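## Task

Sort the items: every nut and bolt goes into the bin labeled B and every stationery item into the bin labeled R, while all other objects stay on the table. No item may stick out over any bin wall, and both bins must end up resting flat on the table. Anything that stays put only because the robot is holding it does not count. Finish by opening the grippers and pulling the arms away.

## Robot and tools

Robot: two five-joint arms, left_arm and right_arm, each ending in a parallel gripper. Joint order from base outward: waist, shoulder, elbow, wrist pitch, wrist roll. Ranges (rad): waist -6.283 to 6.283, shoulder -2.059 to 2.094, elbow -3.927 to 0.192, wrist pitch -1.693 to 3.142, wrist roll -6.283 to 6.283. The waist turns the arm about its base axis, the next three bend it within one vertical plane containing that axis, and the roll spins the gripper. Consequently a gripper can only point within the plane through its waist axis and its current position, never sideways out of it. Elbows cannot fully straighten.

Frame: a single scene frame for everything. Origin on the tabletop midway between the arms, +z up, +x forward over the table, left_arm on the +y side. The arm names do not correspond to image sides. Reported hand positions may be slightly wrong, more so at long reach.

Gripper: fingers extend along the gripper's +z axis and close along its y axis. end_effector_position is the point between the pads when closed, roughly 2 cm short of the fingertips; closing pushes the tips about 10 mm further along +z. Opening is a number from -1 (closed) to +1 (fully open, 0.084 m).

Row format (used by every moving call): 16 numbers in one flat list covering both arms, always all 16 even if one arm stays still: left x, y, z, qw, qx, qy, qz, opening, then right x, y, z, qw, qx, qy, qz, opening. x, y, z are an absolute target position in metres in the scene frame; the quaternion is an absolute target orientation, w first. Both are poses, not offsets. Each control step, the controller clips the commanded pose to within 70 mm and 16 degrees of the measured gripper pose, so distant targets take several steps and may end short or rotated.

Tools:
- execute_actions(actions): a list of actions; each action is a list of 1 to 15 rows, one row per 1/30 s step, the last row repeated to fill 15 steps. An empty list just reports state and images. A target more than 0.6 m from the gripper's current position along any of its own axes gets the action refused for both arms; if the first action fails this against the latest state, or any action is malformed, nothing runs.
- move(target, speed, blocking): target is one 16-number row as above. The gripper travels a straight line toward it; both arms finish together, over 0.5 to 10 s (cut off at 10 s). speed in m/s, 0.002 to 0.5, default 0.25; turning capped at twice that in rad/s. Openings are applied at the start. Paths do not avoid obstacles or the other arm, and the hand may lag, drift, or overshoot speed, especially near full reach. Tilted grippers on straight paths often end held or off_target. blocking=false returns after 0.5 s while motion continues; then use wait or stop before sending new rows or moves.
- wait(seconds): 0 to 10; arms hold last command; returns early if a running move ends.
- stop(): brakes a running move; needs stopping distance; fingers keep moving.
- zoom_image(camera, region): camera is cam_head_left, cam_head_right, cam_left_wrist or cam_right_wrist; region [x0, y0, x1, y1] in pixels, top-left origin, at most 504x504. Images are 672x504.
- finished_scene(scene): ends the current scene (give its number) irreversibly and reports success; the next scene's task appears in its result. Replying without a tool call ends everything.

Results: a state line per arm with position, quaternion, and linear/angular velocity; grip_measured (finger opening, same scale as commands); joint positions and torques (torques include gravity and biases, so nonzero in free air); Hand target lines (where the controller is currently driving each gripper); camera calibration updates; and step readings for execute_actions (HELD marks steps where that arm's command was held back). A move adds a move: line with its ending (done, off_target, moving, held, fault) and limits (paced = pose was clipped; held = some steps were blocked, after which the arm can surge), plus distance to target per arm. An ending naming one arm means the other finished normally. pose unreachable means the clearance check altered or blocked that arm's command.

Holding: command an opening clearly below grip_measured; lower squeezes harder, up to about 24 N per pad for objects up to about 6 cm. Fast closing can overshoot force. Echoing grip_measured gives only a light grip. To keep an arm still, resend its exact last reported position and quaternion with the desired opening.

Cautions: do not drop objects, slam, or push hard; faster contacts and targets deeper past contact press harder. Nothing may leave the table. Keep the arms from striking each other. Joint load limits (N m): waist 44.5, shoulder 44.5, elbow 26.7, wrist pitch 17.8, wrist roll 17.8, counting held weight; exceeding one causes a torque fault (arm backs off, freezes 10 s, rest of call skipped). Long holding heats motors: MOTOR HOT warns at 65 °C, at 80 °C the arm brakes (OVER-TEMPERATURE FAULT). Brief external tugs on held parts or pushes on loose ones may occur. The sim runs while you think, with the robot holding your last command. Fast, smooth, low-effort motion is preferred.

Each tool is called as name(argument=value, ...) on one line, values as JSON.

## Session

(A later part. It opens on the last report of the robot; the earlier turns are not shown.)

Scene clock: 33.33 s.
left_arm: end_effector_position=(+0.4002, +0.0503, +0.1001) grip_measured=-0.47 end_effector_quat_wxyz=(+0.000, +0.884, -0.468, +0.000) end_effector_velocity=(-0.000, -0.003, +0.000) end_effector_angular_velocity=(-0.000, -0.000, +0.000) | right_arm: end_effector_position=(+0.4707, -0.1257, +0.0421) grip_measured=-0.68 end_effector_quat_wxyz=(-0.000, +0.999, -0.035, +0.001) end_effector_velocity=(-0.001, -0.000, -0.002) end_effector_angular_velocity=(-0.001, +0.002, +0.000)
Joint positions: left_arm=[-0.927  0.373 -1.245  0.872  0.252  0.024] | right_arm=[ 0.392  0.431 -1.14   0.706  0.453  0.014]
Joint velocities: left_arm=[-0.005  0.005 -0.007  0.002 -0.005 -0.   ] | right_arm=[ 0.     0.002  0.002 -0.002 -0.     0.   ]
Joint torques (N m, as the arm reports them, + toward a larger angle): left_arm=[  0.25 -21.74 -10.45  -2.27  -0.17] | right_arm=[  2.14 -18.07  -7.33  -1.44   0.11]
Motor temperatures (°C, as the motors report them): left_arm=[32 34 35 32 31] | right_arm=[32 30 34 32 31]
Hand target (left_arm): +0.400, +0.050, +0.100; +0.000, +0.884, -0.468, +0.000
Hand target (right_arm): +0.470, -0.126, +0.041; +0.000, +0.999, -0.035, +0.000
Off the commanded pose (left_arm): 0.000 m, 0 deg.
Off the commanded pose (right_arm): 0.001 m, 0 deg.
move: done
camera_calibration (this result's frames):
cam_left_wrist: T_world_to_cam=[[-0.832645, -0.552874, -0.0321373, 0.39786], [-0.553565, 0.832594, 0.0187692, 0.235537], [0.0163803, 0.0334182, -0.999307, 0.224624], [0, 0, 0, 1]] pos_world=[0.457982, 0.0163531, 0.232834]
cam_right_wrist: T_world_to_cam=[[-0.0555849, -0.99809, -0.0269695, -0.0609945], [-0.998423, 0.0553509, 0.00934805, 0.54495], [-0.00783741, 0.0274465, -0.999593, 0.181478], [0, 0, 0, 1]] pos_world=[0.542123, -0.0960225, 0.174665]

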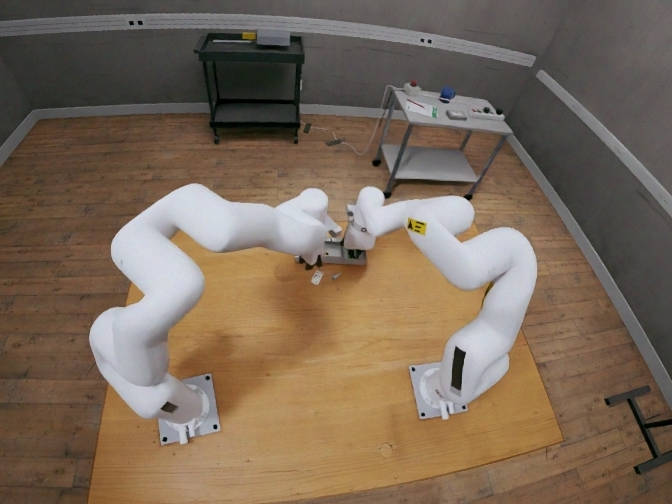

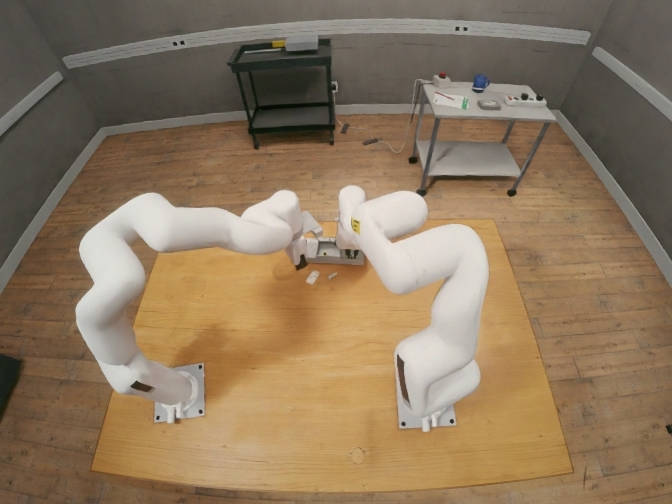

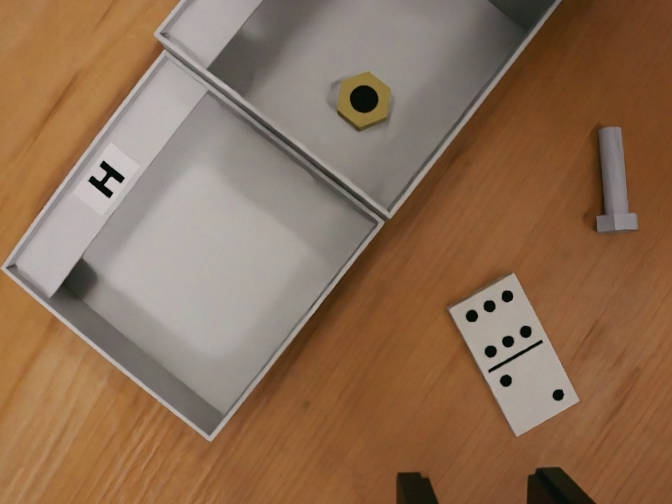

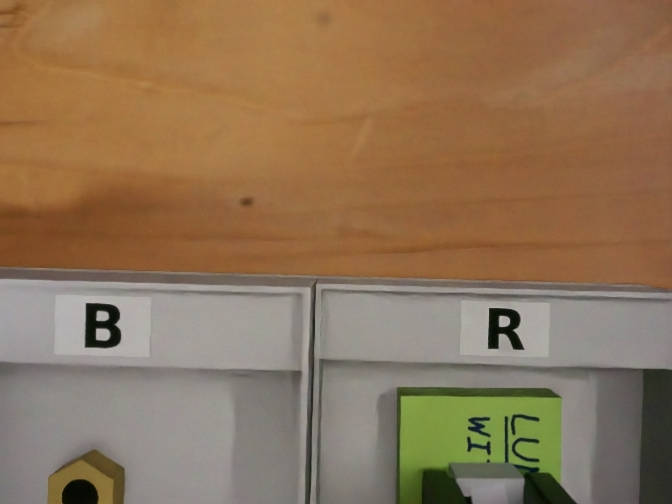

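move(target=[0.40,0.05,0.10,0,0.884,-0.468,0,-0.25, 0.470,-0.126,0.043,0,0.9994,-0.0349,0,-0.4], speed=0.1)

move(target=[0.40,0.05,0.10,0,0.884,-0.468,0,-0.25, 0.470,-0.135,0.10,0,0.9994,-0.0349,0,-0.4], speed=0.2)

move(target=[0.394,-0.052,0.07,0,0.884,-0.468,0,-0.25, 0.42,-0.33,0.16,0,0.9994,-0.0349,0,-0.4], speed=0.25)

Scene clock: 34.17 s.
left_arm: end_effector_position=(+0.4000, +0.0500, +0.1000) grip_measured=-0.27 end_effector_quat_wxyz=(+0.000, +0.884, -0.468, +0.000) end_effector_velocity=(+0.000, +0.001, -0.000) end_effector_angular_velocity=(+0.000, +0.001, +0.002) | right_arm: end_effector_position=(+0.4700, -0.1260, +0.0429) grip_measured=-0.42 end_effector_quat_wxyz=(+0.000, +0.999, -0.035, -0.000) end_effector_velocity=(-0.001, +0.000, +0.000) end_effector_angular_velocity=(-0.001, +0.002, +0.001)
Joint positions: left_arm=[-0.927  0.373 -1.245  0.872  0.252  0.032] | right_arm=[ 0.392  0.429 -1.139  0.71   0.453  0.026]
Joint velocities: left_arm=[ 0.002  0.001 -0.     0.     0.     0.   ] | right_arm=[ 0.001 -0.001  0.001  0.003 -0.     0.   ]
Joint torques (N m, as the arm reports them, + toward a larger angle): left_arm=[  0.28 -21.91 -10.28  -2.31  -0.3 ] | right_arm=[  2.12 -22.09  -8.67  -1.25   0.06]
Motor temperatures (°C, as the motors report them): left_arm=[32 34 35 32 31] | right_arm=[32 30 34 32 31]
Hand target (left_arm): +0.400, +0.050, +0.100; +0.000, +0.884, -0.468, -0.000
Hand target (right_arm): +0.470, -0.126, +0.043; +0.000, +0.999, -0.035, +0.000
Off the commanded pose (left_arm): 0.000 m, 0 deg.
Off the commanded pose (right_arm): 0.000 m, 0 deg.
move: done
camera_calibration (this result's frames):
cam_left_wrist: T_world_to_cam=[[-0.832729, -0.55275, -0.0321003, 0.397574], [-0.553442, 0.832673, 0.0189067, 0.235638], [0.0162784, 0.0335098, -0.999306, 0.224619], [0, 0, 0, 1]] pos_world=[0.457826, 0.0160225, 0.23277]
cam_right_wrist: T_world_to_cam=[[-0.0556502, -0.998111, -0.0260392, -0.061301], [-0.998402, 0.0553708, 0.0113327, 0.544201], [-0.0098695, 0.0266283, -0.999597, 0.183087], [0, 0, 0, 1]] pos_world=[0.541727, -0.0961933, 0.175249]

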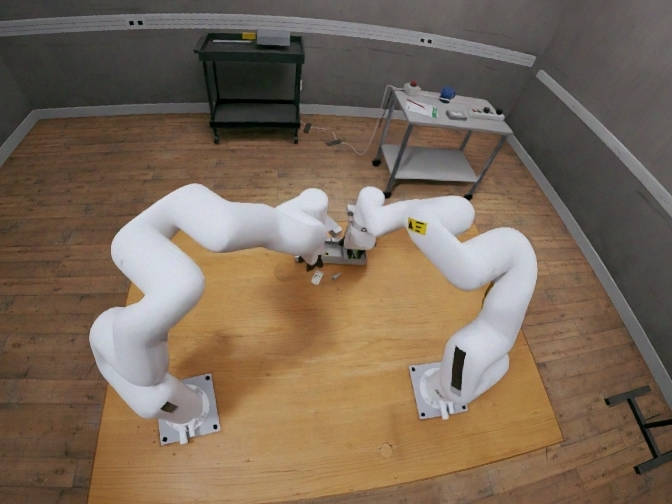

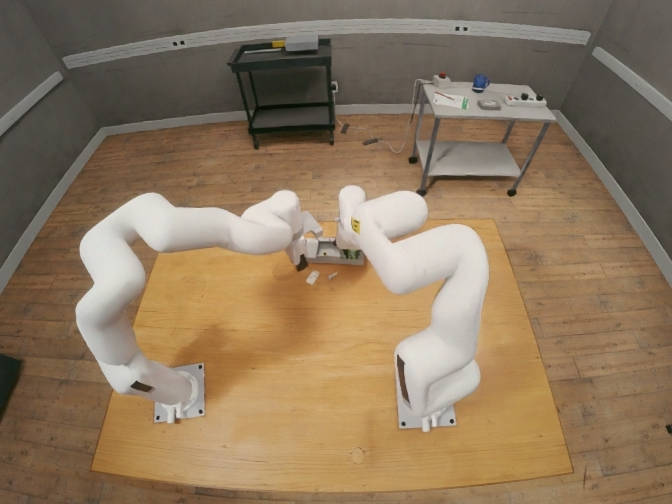

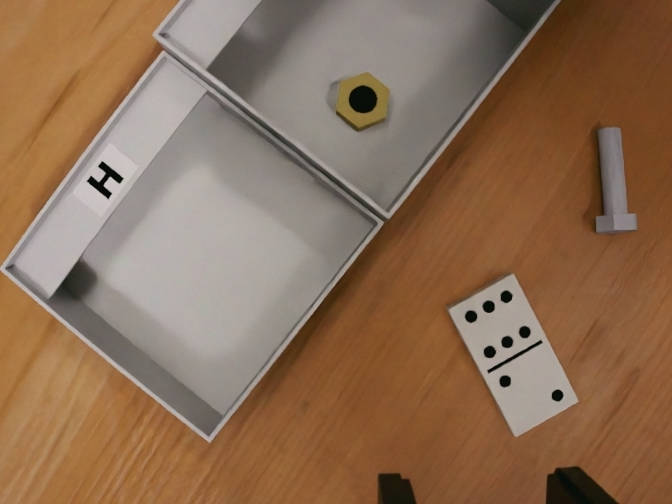

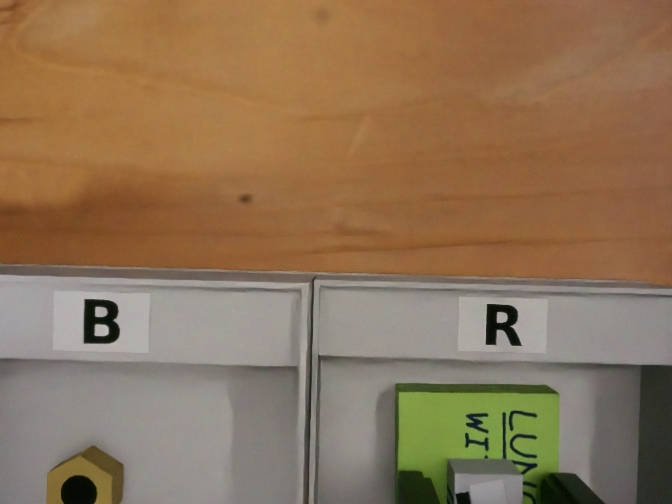

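Scene clock: 35.20 s.
left_arm: end_effector_position=(+0.4000, +0.0500, +0.1000) grip_measured=-0.27 end_effector_quat_wxyz=(+0.000, +0.884, -0.468, -0.000) end_effector_velocity=(+0.000, -0.000, -0.000) end_effector_angular_velocity=(-0.001, -0.001, -0.000) | right_arm: end_effector_position=(+0.4699, -0.1350, +0.0996) grip_measured=-0.42 end_effector_quat_wxyz=(+0.000, +0.999, -0.035, -0.000) end_effector_velocity=(+0.001, -0.000, +0.004) end_effector_angular_velocity=(+0.001, -0.003, -0.001)
Joint positions: left_arm=[-0.927  0.373 -1.245  0.872  0.252  0.032] | right_arm=[ 0.376  0.313 -1.156  0.843  0.437  0.026]
Joint velocities: left_arm=[-0.     0.     0.    -0.001  0.    -0.   ] | right_arm=[-0.001 -0.006 -0.003  0.006 -0.001 -0.   ]
Joint torques (N m, as the arm reports them, + toward a larger angle): left_arm=[  0.47 -22.2  -10.43  -2.24  -0.2 ] | right_arm=[  1.76 -21.14  -9.07  -1.5    0.37]
Motor temperatures (°C, as the motors report them): left_arm=[32 34 35 32 31] | right_arm=[32 30 34 32 31]
Hand target (left_arm): +0.400, +0.050, +0.100; +0.000, +0.884, -0.468, -0.000
Hand target (right_arm): +0.470, -0.135, +0.100; +0.000, +0.999, -0.035, +0.000
Off the commanded pose (left_arm): 0.000 m, 0 deg.
Off the commanded pose (right_arm): 0.000 m, 0 deg.
move: done
camera_calibration (this result's frames):
cam_left_wrist: T_world_to_cam=[[-0.832733, -0.552744, -0.0320992, 0.397566], [-0.553436, 0.832677, 0.0189106, 0.235635], [0.0162756, 0.0335124, -0.999306, 0.224617], [0, 0, 0, 1]] pos_world=[0.457819, 0.0160173, 0.232767]
cam_right_wrist: T_world_to_cam=[[-0.0556314, -0.998116, -0.0258859, -0.0688127], [-0.998399, 0.0553444, 0.0116745, 0.543937], [-0.0102199, 0.026494, -0.999597, 0.240203], [0, 0, 0, 1]] pos_world=[0.541693, -0.105151, 0.231974]

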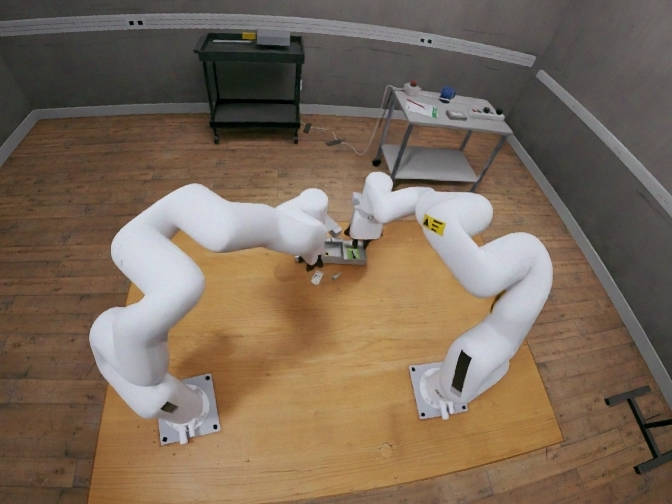

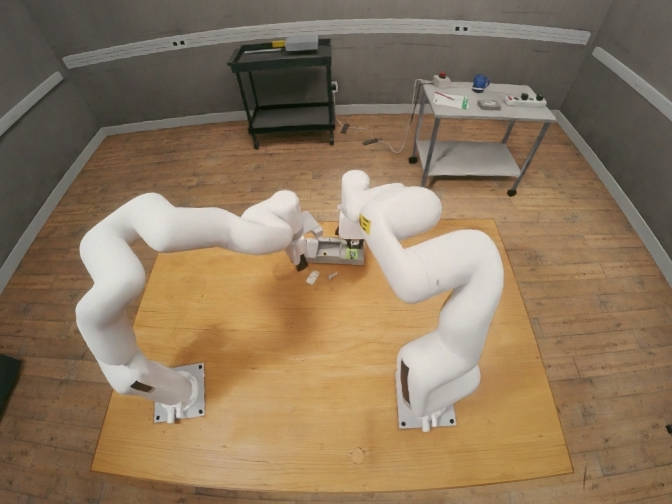

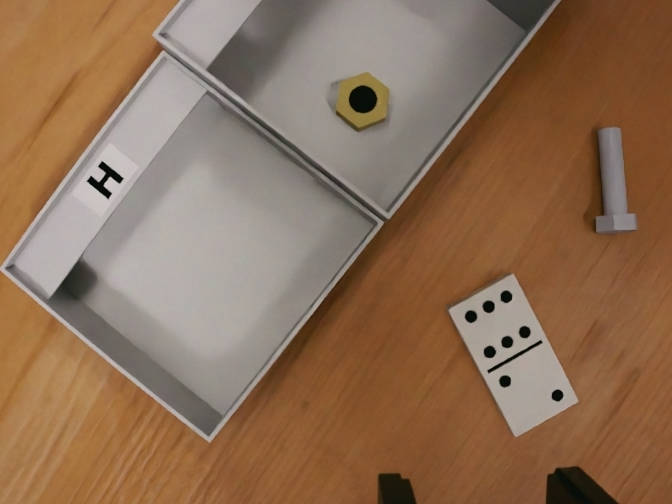

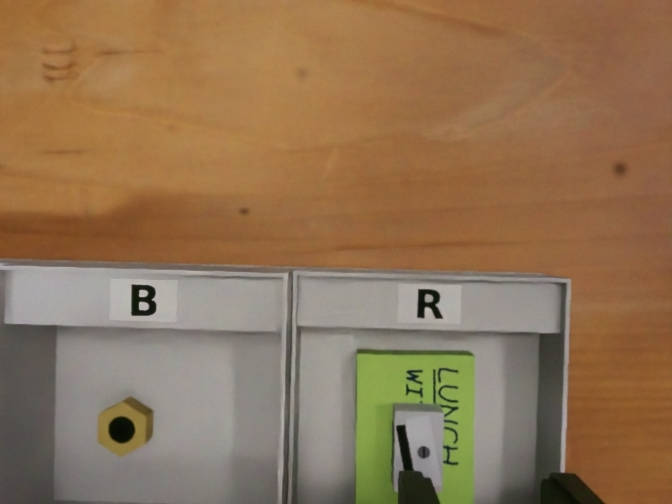

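Scene clock: 36.80 s.
left_arm: end_effector_position=(+0.3941, -0.0519, +0.0702) grip_measured=-0.27 end_effector_quat_wxyz=(+0.000, +0.884, -0.468, +0.000) end_effector_velocity=(+0.001, -0.001, +0.001) end_effector_angular_velocity=(+0.000, +0.000, +0.001) | right_arm: end_effector_position=(+0.4201, -0.3297, +0.1600) grip_measured=-0.42 end_effector_quat_wxyz=(+0.000, +0.999, -0.035, -0.000) end_effector_velocity=(-0.001, -0.003, +0.001) end_effector_angular_velocity=(-0.000, -0.000, -0.000)
Joint positions: left_arm=[-1.059  0.639 -1.572  0.932  0.119  0.032] | right_arm=[-0.009 -0.047 -0.885  0.932  0.052  0.026]
Joint velocities: left_arm=[-0.001  0.003 -0.008  0.004 -0.001  0.   ] | right_arm=[-0.006 -0.004  0.002  0.002 -0.006 -0.   ]
Joint torques (N m, as the arm reports them, + toward a larger angle): left_arm=[  0.73 -26.05 -10.66  -2.32  -0.35] | right_arm=[  2.08 -15.83  -9.76  -1.55   0.19]
Motor temperatures (°C, as the motors report them): left_arm=[32 34 35 32 31] | right_arm=[32 30 34 32 31]
Hand target (left_arm): +0.394, -0.052, +0.070; +0.000, +0.884, -0.468, +0.000
Hand target (right_arm): +0.420, -0.330, +0.160; +0.000, +0.999, -0.035, -0.000
Off the commanded pose (left_arm): 0.000 m, 0 deg.
Off the commanded pose (right_arm): 0.000 m, 0 deg.
move: done
camera_calibration (this result's frames):
cam_left_wrist: T_world_to_cam=[[-0.832674, -0.552831, -0.0321397, 0.335359], [-0.553519, 0.832629, 0.0186012, 0.317869], [0.0164771, 0.0332787, -0.99931, 0.198265], [0, 0, 0, 1]] pos_world=[0.451924, -0.0858681, 0.202994]
cam_right_wrist: T_world_to_cam=[[-0.0554961, -0.998119, -0.0260327, -0.264446], [-0.998406, 0.0552068, 0.0117008, 0.504195], [-0.0102416, 0.0266405, -0.999593, 0.305307], [0, 0, 0, 1]] pos_world=[0.491843, -0.299917, 0.292399]

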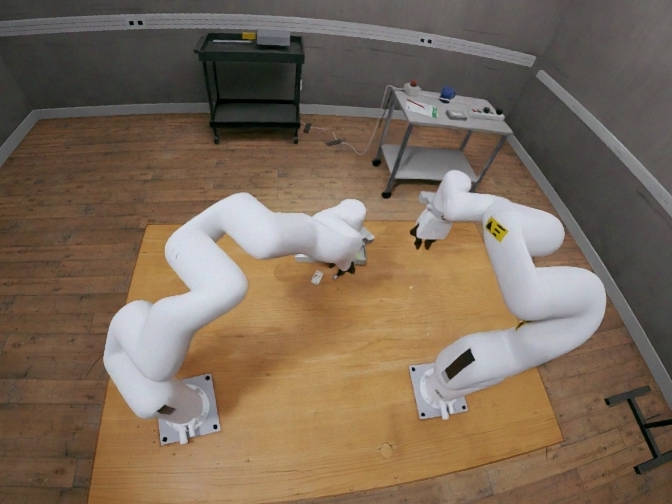

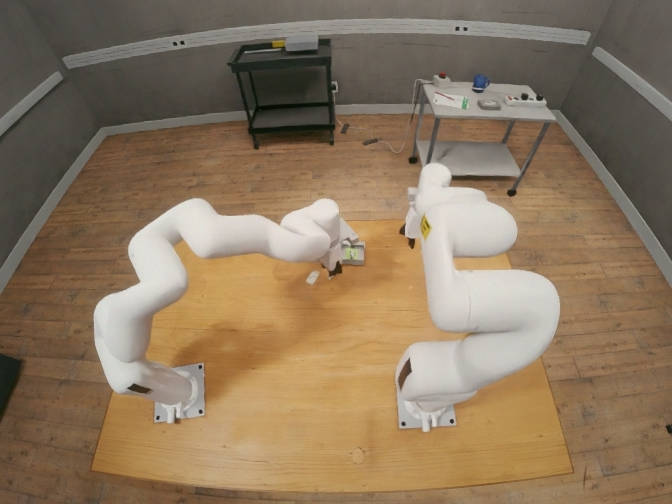

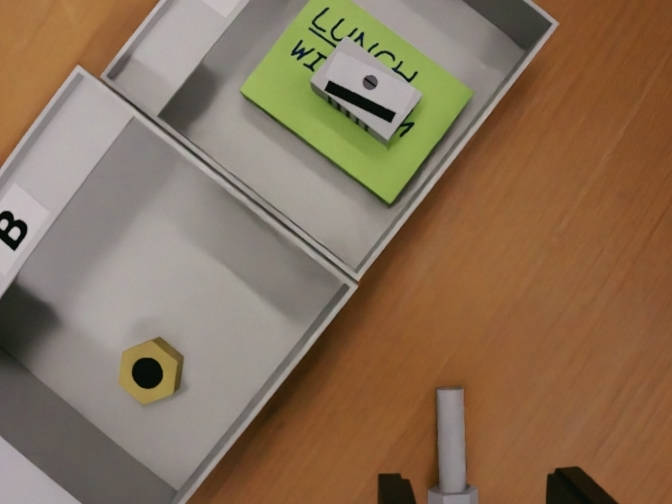

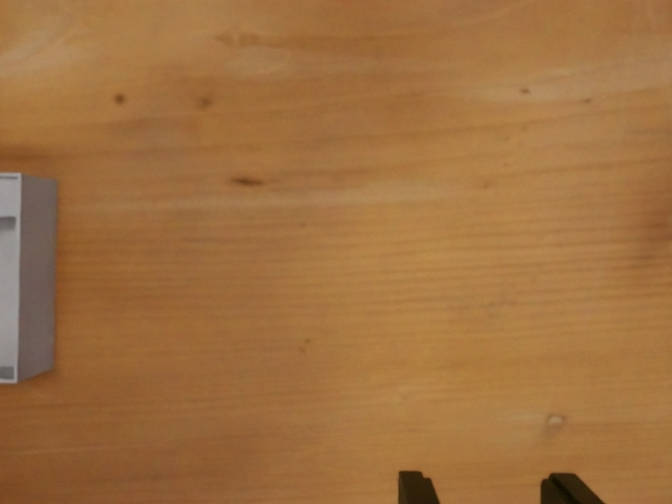

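move(target=[0.398,-0.058,0.0245,0,0.884,-0.468,0,-0.25, 0.42,-0.33,0.16,0,0.9994,-0.0349,0,-0.4], speed=0.1)

move(target=[0.398,-0.058,0.0245,0,0.884,-0.468,0,-1, 0.42,-0.33,0.16,0,0.9994,-0.0349,0,-0.4], speed=0.1)

Scene clock: 37.97 s.
left_arm: end_effector_position=(+0.3981, -0.0581, +0.0250) grip_measured=-0.27 end_effector_quat_wxyz=(+0.000, +0.884, -0.468, +0.000) end_effector_velocity=(+0.000, +0.000, -0.003) end_effector_angular_velocity=(+0.002, +0.002, +0.001) | right_arm: end_effector_position=(+0.4200, -0.3300, +0.1600) grip_measured=-0.42 end_effector_quat_wxyz=(+0.000, +0.999, -0.035, -0.000) end_effector_velocity=(+0.000, -0.000, +0.000) end_effector_angular_velocity=(-0.000, -0.001, -0.000)
Joint positions: left_arm=[-1.061  0.738 -1.598  0.859  0.118  0.032] | right_arm=[-0.009 -0.047 -0.884  0.931  0.052  0.026]
Joint velocities: left_arm=[ 0.001  0.008 -0.004 -0.002 -0.    -0.   ] | right_arm=[-0.     0.    -0.001 -0.    -0.    -0.   ]
Joint torques (N m, as the arm reports them, + toward a larger angle): left_arm=[  0.27 -26.83 -10.27  -2.37  -0.19] | right_arm=[  1.78 -15.87  -9.58  -1.41   0.32]
Motor temperatures (°C, as the motors report them): left_arm=[32 34 35 32 31] | right_arm=[32 30 34 32 31]
Hand target (left_arm): +0.398, -0.058, +0.025; +0.000, +0.884, -0.468, +0.000
Hand target (right_arm): +0.420, -0.330, +0.160; +0.000, +0.999, -0.035, +0.000
Off the commanded pose (left_arm): 0.001 m, 0 deg.
Off the commanded pose (right_arm): 0.000 m, 0 deg.
move: done
camera_calibration (this result's frames):
cam_left_wrist: T_world_to_cam=[[-0.83272, -0.55276, -0.0321593, 0.33382], [-0.553447, 0.83268, 0.0184463, 0.325977], [0.016582, 0.0331591, -0.999313, 0.153199], [0, 0, 0, 1]] pos_world=[0.455849, -0.0919923, 0.157816]
cam_right_wrist: T_world_to_cam=[[-0.055648, -0.998111, -0.0260473, -0.264644], [-0.998402, 0.0553689, 0.0113172, 0.504258], [-0.00985365, 0.0266354, -0.999597, 0.305117], [0, 0, 0, 1]] pos_world=[0.491731, -0.300191, 0.292394]

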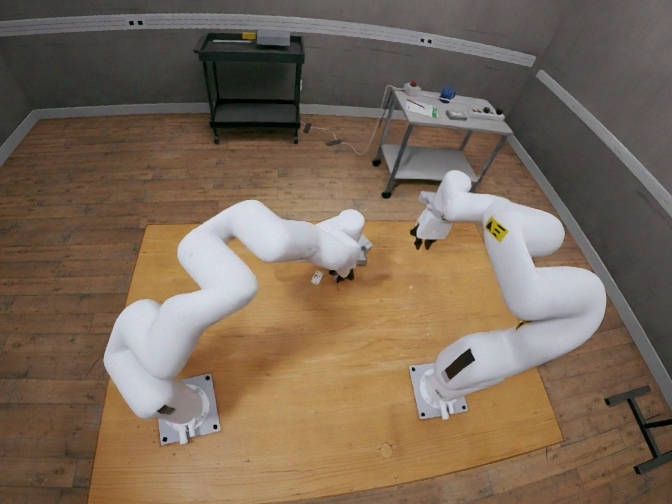

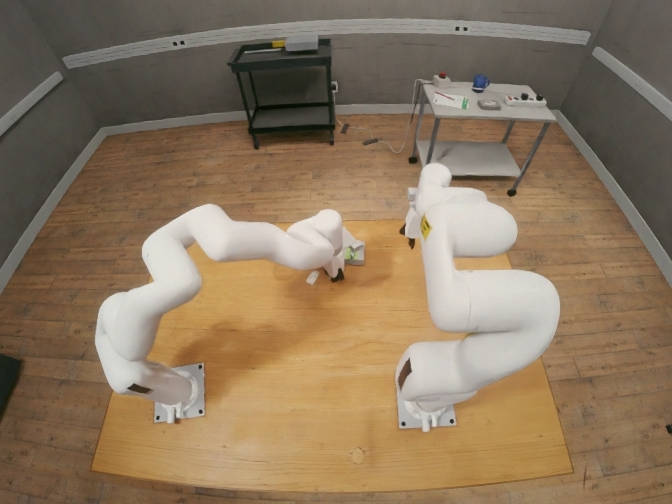

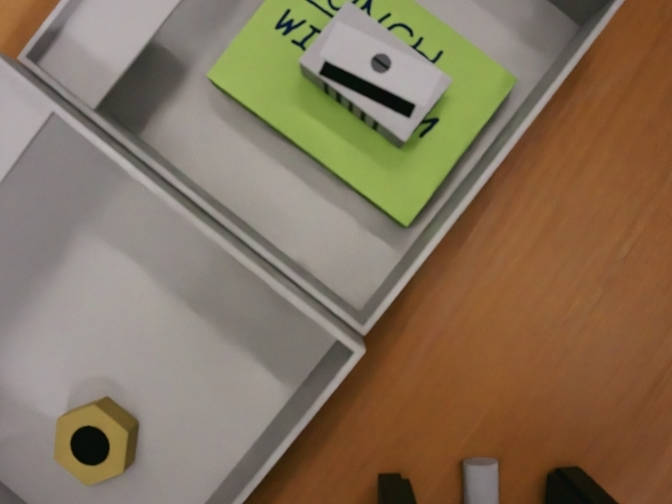

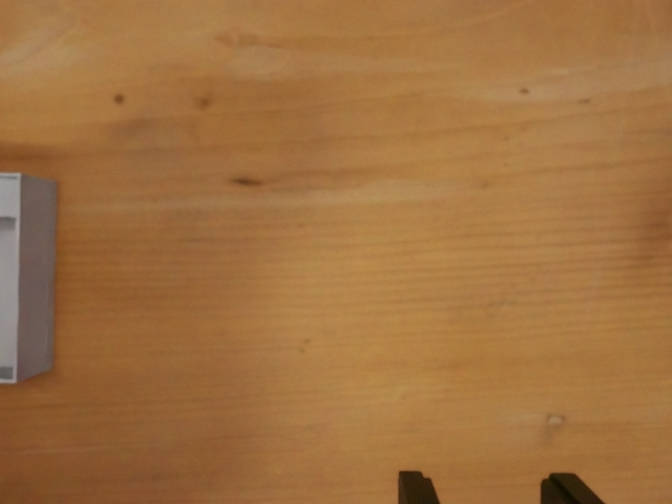

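Scene clock: 38.67 s.
left_arm: end_effector_position=(+0.3980, -0.0580, +0.0246) grip_measured=-0.78 end_effector_quat_wxyz=(+0.000, +0.884, -0.468, +0.000) end_effector_velocity=(+0.001, +0.000, +0.001) end_effector_angular_velocity=(-0.001, -0.001, +0.001) | right_arm: end_effector_position=(+0.4200, -0.3300, +0.1600) grip_measured=-0.42 end_effector_quat_wxyz=(+0.000, +0.999, -0.035, -0.000) end_effector_velocity=(-0.000, -0.000, -0.001) end_effector_angular_velocity=(+0.000, +0.001, -0.001)
Joint positions: left_arm=[-1.061  0.739 -1.598  0.858  0.118  0.01 ] | right_arm=[-0.009 -0.047 -0.884  0.931  0.052  0.026]
Joint velocities: left_arm=[ 0.001 -0.001 -0.    -0.001 -0.    -0.   ] | right_arm=[-0.001  0.001  0.    -0.     0.     0.   ]
Joint torques (N m, as the arm reports them, + toward a larger angle): left_arm=[  0.32 -26.41 -10.2   -2.3   -0.27] | right_arm=[  1.58 -16.26  -9.52  -1.16   0.31]
Motor temperatures (°C, as the motors report them): left_arm=[32 34 35 32 31] | right_arm=[32 30 34 32 31]
Hand target (left_arm): +0.398, -0.058, +0.024; +0.000, +0.884, -0.468, -0.000
Hand target (right_arm): +0.420, -0.330, +0.160; +0.000, +0.999, -0.035, +0.000
Off the commanded pose (left_arm): 0.000 m, 0 deg.
Off the commanded pose (right_arm): 0.000 m, 0 deg.
move: done
camera_calibration (this result's frames):
cam_left_wrist: T_world_to_cam=[[-0.832725, -0.552755, -0.0321221, 0.333794], [-0.553445, 0.832675, 0.0187338, 0.325943], [0.0163921, 0.0333778, -0.999308, 0.152886], [0, 0, 0, 1]] pos_world=[0.455844, -0.0920015, 0.157397]
cam_right_wrist: T_world_to_cam=[[-0.0556487, -0.998111, -0.0260473, -0.264644], [-0.998402, 0.0553696, 0.0113172, 0.504257], [-0.00985361, 0.0266354, -0.999597, 0.305116], [0, 0, 0, 1]] pos_world=[0.491731, -0.300191, 0.292393]

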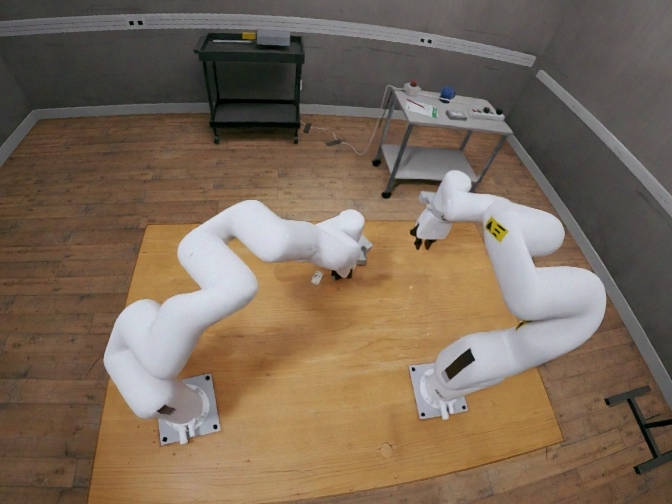

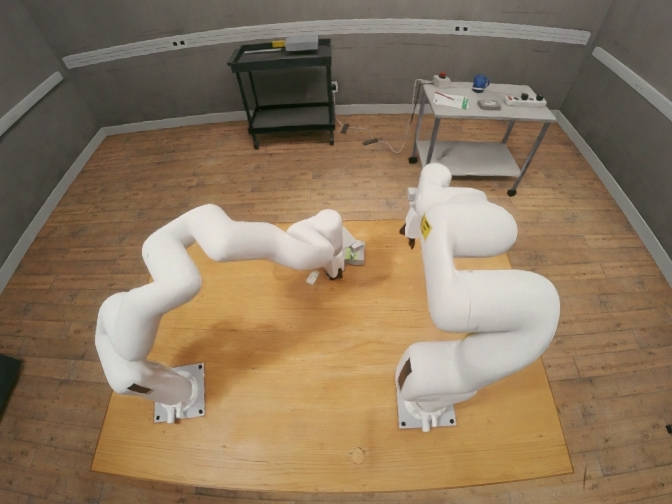

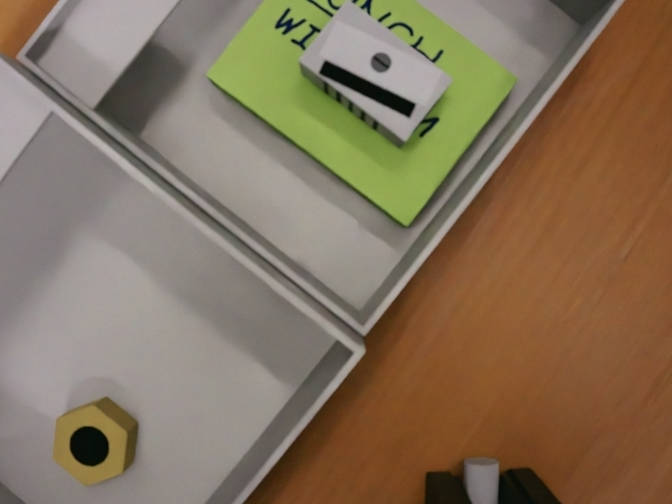

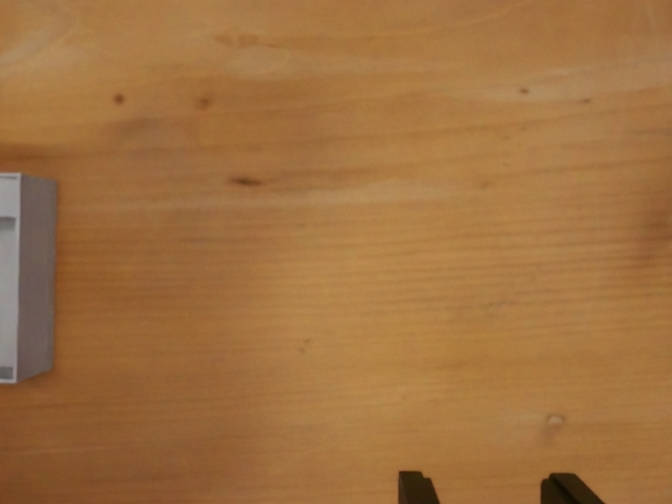

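move(target=[0.398,-0.058,0.08,0,0.884,-0.468,0,-1,0.42,-0.33,0.16,0,0.9994,-0.0349,0,-0.4], speed=0.15)

move(target=[0.482,-0.053,0.08,0,0.9994,-0.0349,0,-1,0.42,-0.33,0.16,0,0.9994,-0.0349,0,-0.4], speed=0.2)

Scene clock: 40.10 s.
left_arm: end_effector_position=(+0.3979, -0.0579, +0.0795) grip_measured=-0.78 end_effector_quat_wxyz=(-0.000, +0.884, -0.468, -0.000) end_effector_velocity=(+0.001, +0.001, +0.003) end_effector_angular_velocity=(-0.001, -0.001, +0.002) | right_arm: end_effector_position=(+0.4200, -0.3300, +0.1600) grip_measured=-0.42 end_effector_quat_wxyz=(+0.000, +0.999, -0.035, +0.000) end_effector_velocity=(+0.000, +0.000, +0.001) end_effector_angular_velocity=(-0.000, -0.002, +0.001)
Joint positions: left_arm=[-1.061  0.65  -1.619  0.969  0.118  0.01 ] | right_arm=[-0.009 -0.047 -0.884  0.931  0.052  0.026]
Joint velocities: left_arm=[ 0.002 -0.004 -0.002  0.005  0.     0.   ] | right_arm=[ 0.001 -0.001 -0.     0.    -0.    -0.   ]
Joint torques (N m, as the arm reports them, + toward a larger angle): left_arm=[  0.22 -26.51 -10.6   -2.25  -0.23] | right_arm=[  1.96 -15.98  -9.61  -1.25   0.31]
Motor temperatures (°C, as the motors report them): left_arm=[32 34 35 32 31] | right_arm=[32 30 34 32 31]
Hand target (left_arm): +0.398, -0.058, +0.080; +0.000, +0.884, -0.468, +0.000
Hand target (right_arm): +0.420, -0.330, +0.160; +0.000, +0.999, -0.035, +0.000
Off the commanded pose (left_arm): 0.001 m, 0 deg.
Off the commanded pose (right_arm): 0.000 m, 0 deg.
move: done
camera_calibration (this result's frames):
cam_left_wrist: T_world_to_cam=[[-0.832743, -0.552732, -0.0320439, 0.335523], [-0.553429, 0.832672, 0.019337, 0.324631], [0.0159939, 0.0338368, -0.999299, 0.207905], [0, 0, 0, 1]] pos_world=[0.455739, -0.091892, 0.212234]
cam_right_wrist: T_world_to_cam=[[-0.0556488, -0.998111, -0.0260473, -0.264644], [-0.998402, 0.0553697, 0.0113166, 0.504257], [-0.00985301, 0.0266354, -0.999597, 0.305116], [0, 0, 0, 1]] pos_world=[0.491731, -0.300191, 0.292393]

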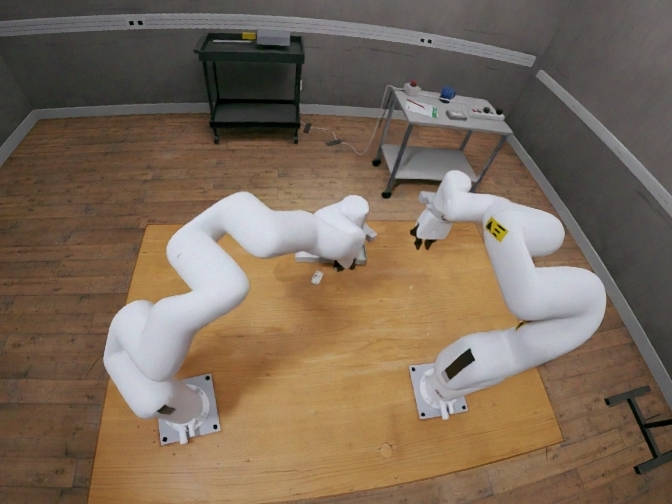

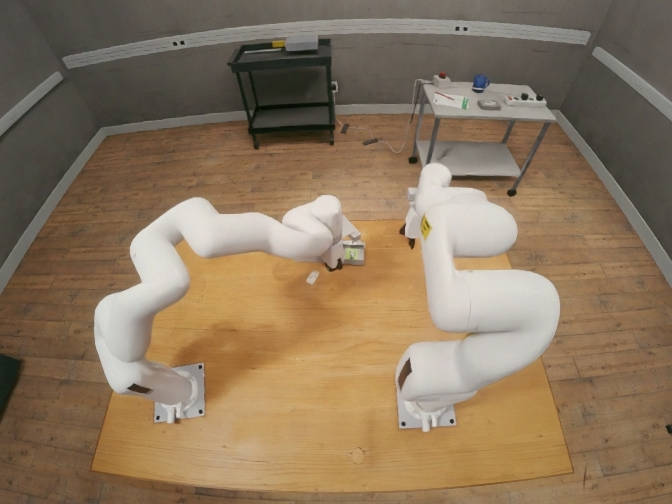

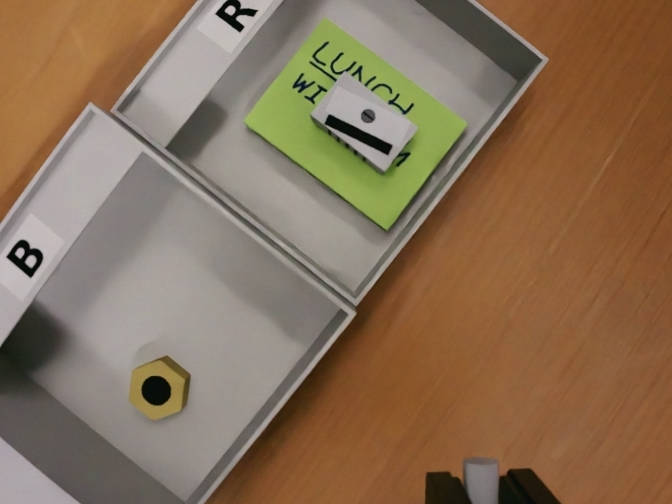

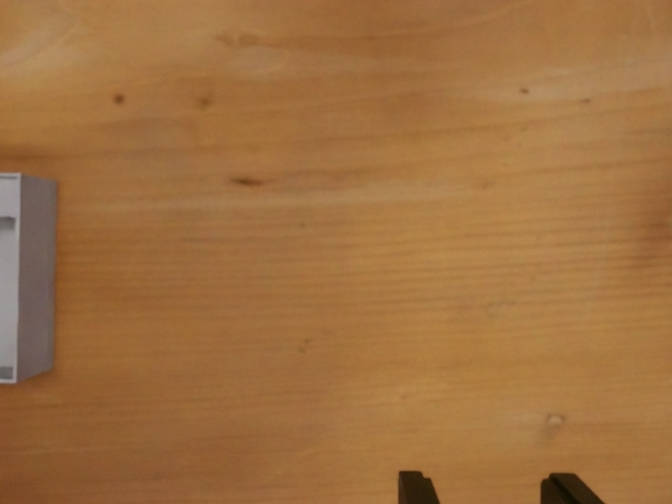

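Scene clock: 42.93 s.
left_arm: end_effector_position=(+0.4819, -0.0529, +0.0801) grip_measured=-0.78 end_effector_quat_wxyz=(+0.000, +0.999, -0.036, +0.000) end_effector_velocity=(+0.001, -0.001, -0.000) end_effector_angular_velocity=(+0.003, +0.004, +0.012) | right_arm: end_effector_position=(+0.4200, -0.3300, +0.1600) grip_measured=-0.42 end_effector_quat_wxyz=(+0.000, +0.999, -0.035, +0.000) end_effector_velocity=(+0.000, +0.000, -0.000) end_effector_angular_velocity=(+0.000, +0.000, -0.000)
Joint positions: left_arm=[-0.962  0.875 -2.003  1.127 -0.685  0.01 ] | right_arm=[-0.009 -0.047 -0.884  0.931  0.052  0.026]
Joint velocities: left_arm=[ 0.     0.011 -0.021  0.014 -0.012 -0.   ] | right_arm=[ 0.     0.001 -0.     0.     0.    -0.   ]
Joint torques (N m, as the arm reports them, + toward a larger angle): left_arm=[  0.52 -29.54 -11.33  -2.32  -0.18] | right_arm=[  1.93 -15.69  -9.38  -1.25   0.14]
Motor temperatures (°C, as the motors report them): left_arm=[32 34 35 32 31] | right_arm=[32 30 34 32 31]
Hand target (left_arm): +0.482, -0.053, +0.080; +0.000, +0.999, -0.035, +0.000
Hand target (right_arm): +0.420, -0.330, +0.160; +0.000, +0.999, -0.035, +0.000
Off the commanded pose (left_arm): 0.000 m, 0 deg.
Off the commanded pose (right_arm): 0.000 m, 0 deg.
move: done
camera_calibration (this result's frames):
cam_left_wrist: T_world_to_cam=[[-0.082169, -0.996116, -0.0316316, 0.0230383], [-0.996495, 0.0816182, 0.0183304, 0.540803], [-0.0156775, 0.0330269, -0.999331, 0.222221], [0, 0, 0, 1]] pos_world=[0.544284, -0.0285298, 0.212888]
cam_right_wrist: T_world_to_cam=[[-0.0556488, -0.998111, -0.0260473, -0.264644], [-0.998402, 0.0553697, 0.0113168, 0.504257], [-0.00985322, 0.0266354, -0.999597, 0.305116], [0, 0, 0, 1]] pos_world=[0.491731, -0.300191, 0.292393]

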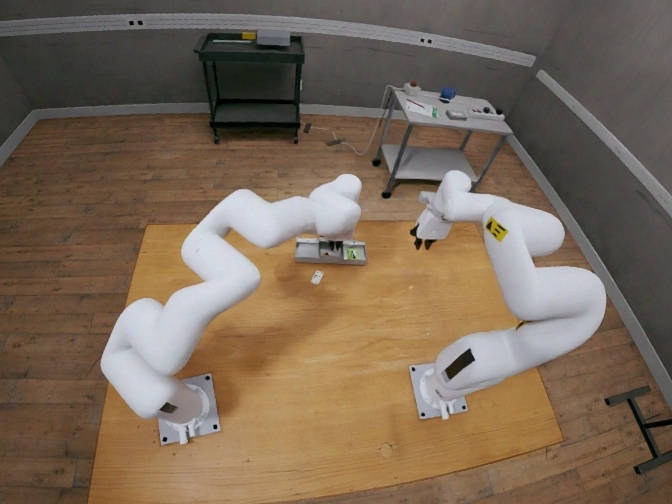

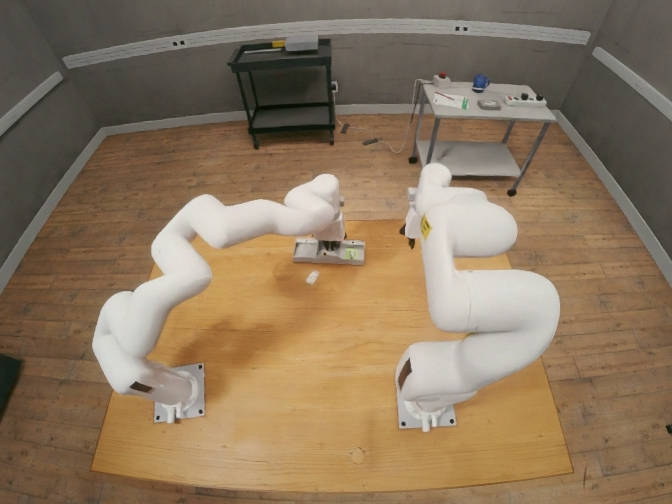

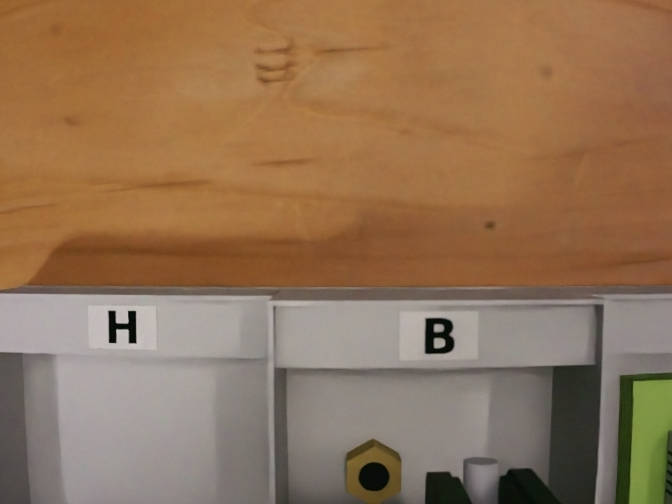

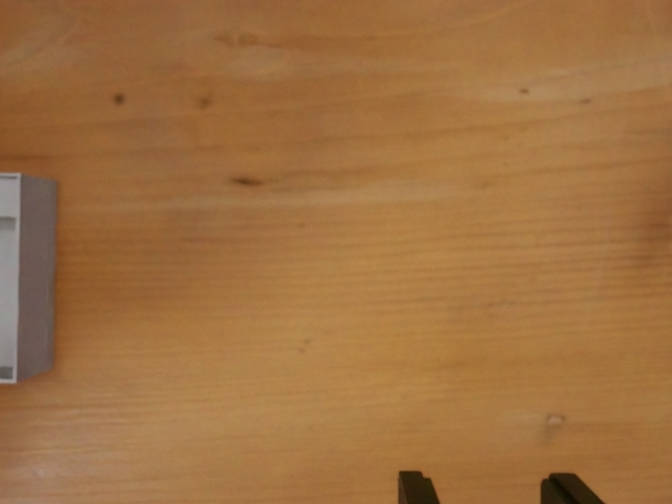

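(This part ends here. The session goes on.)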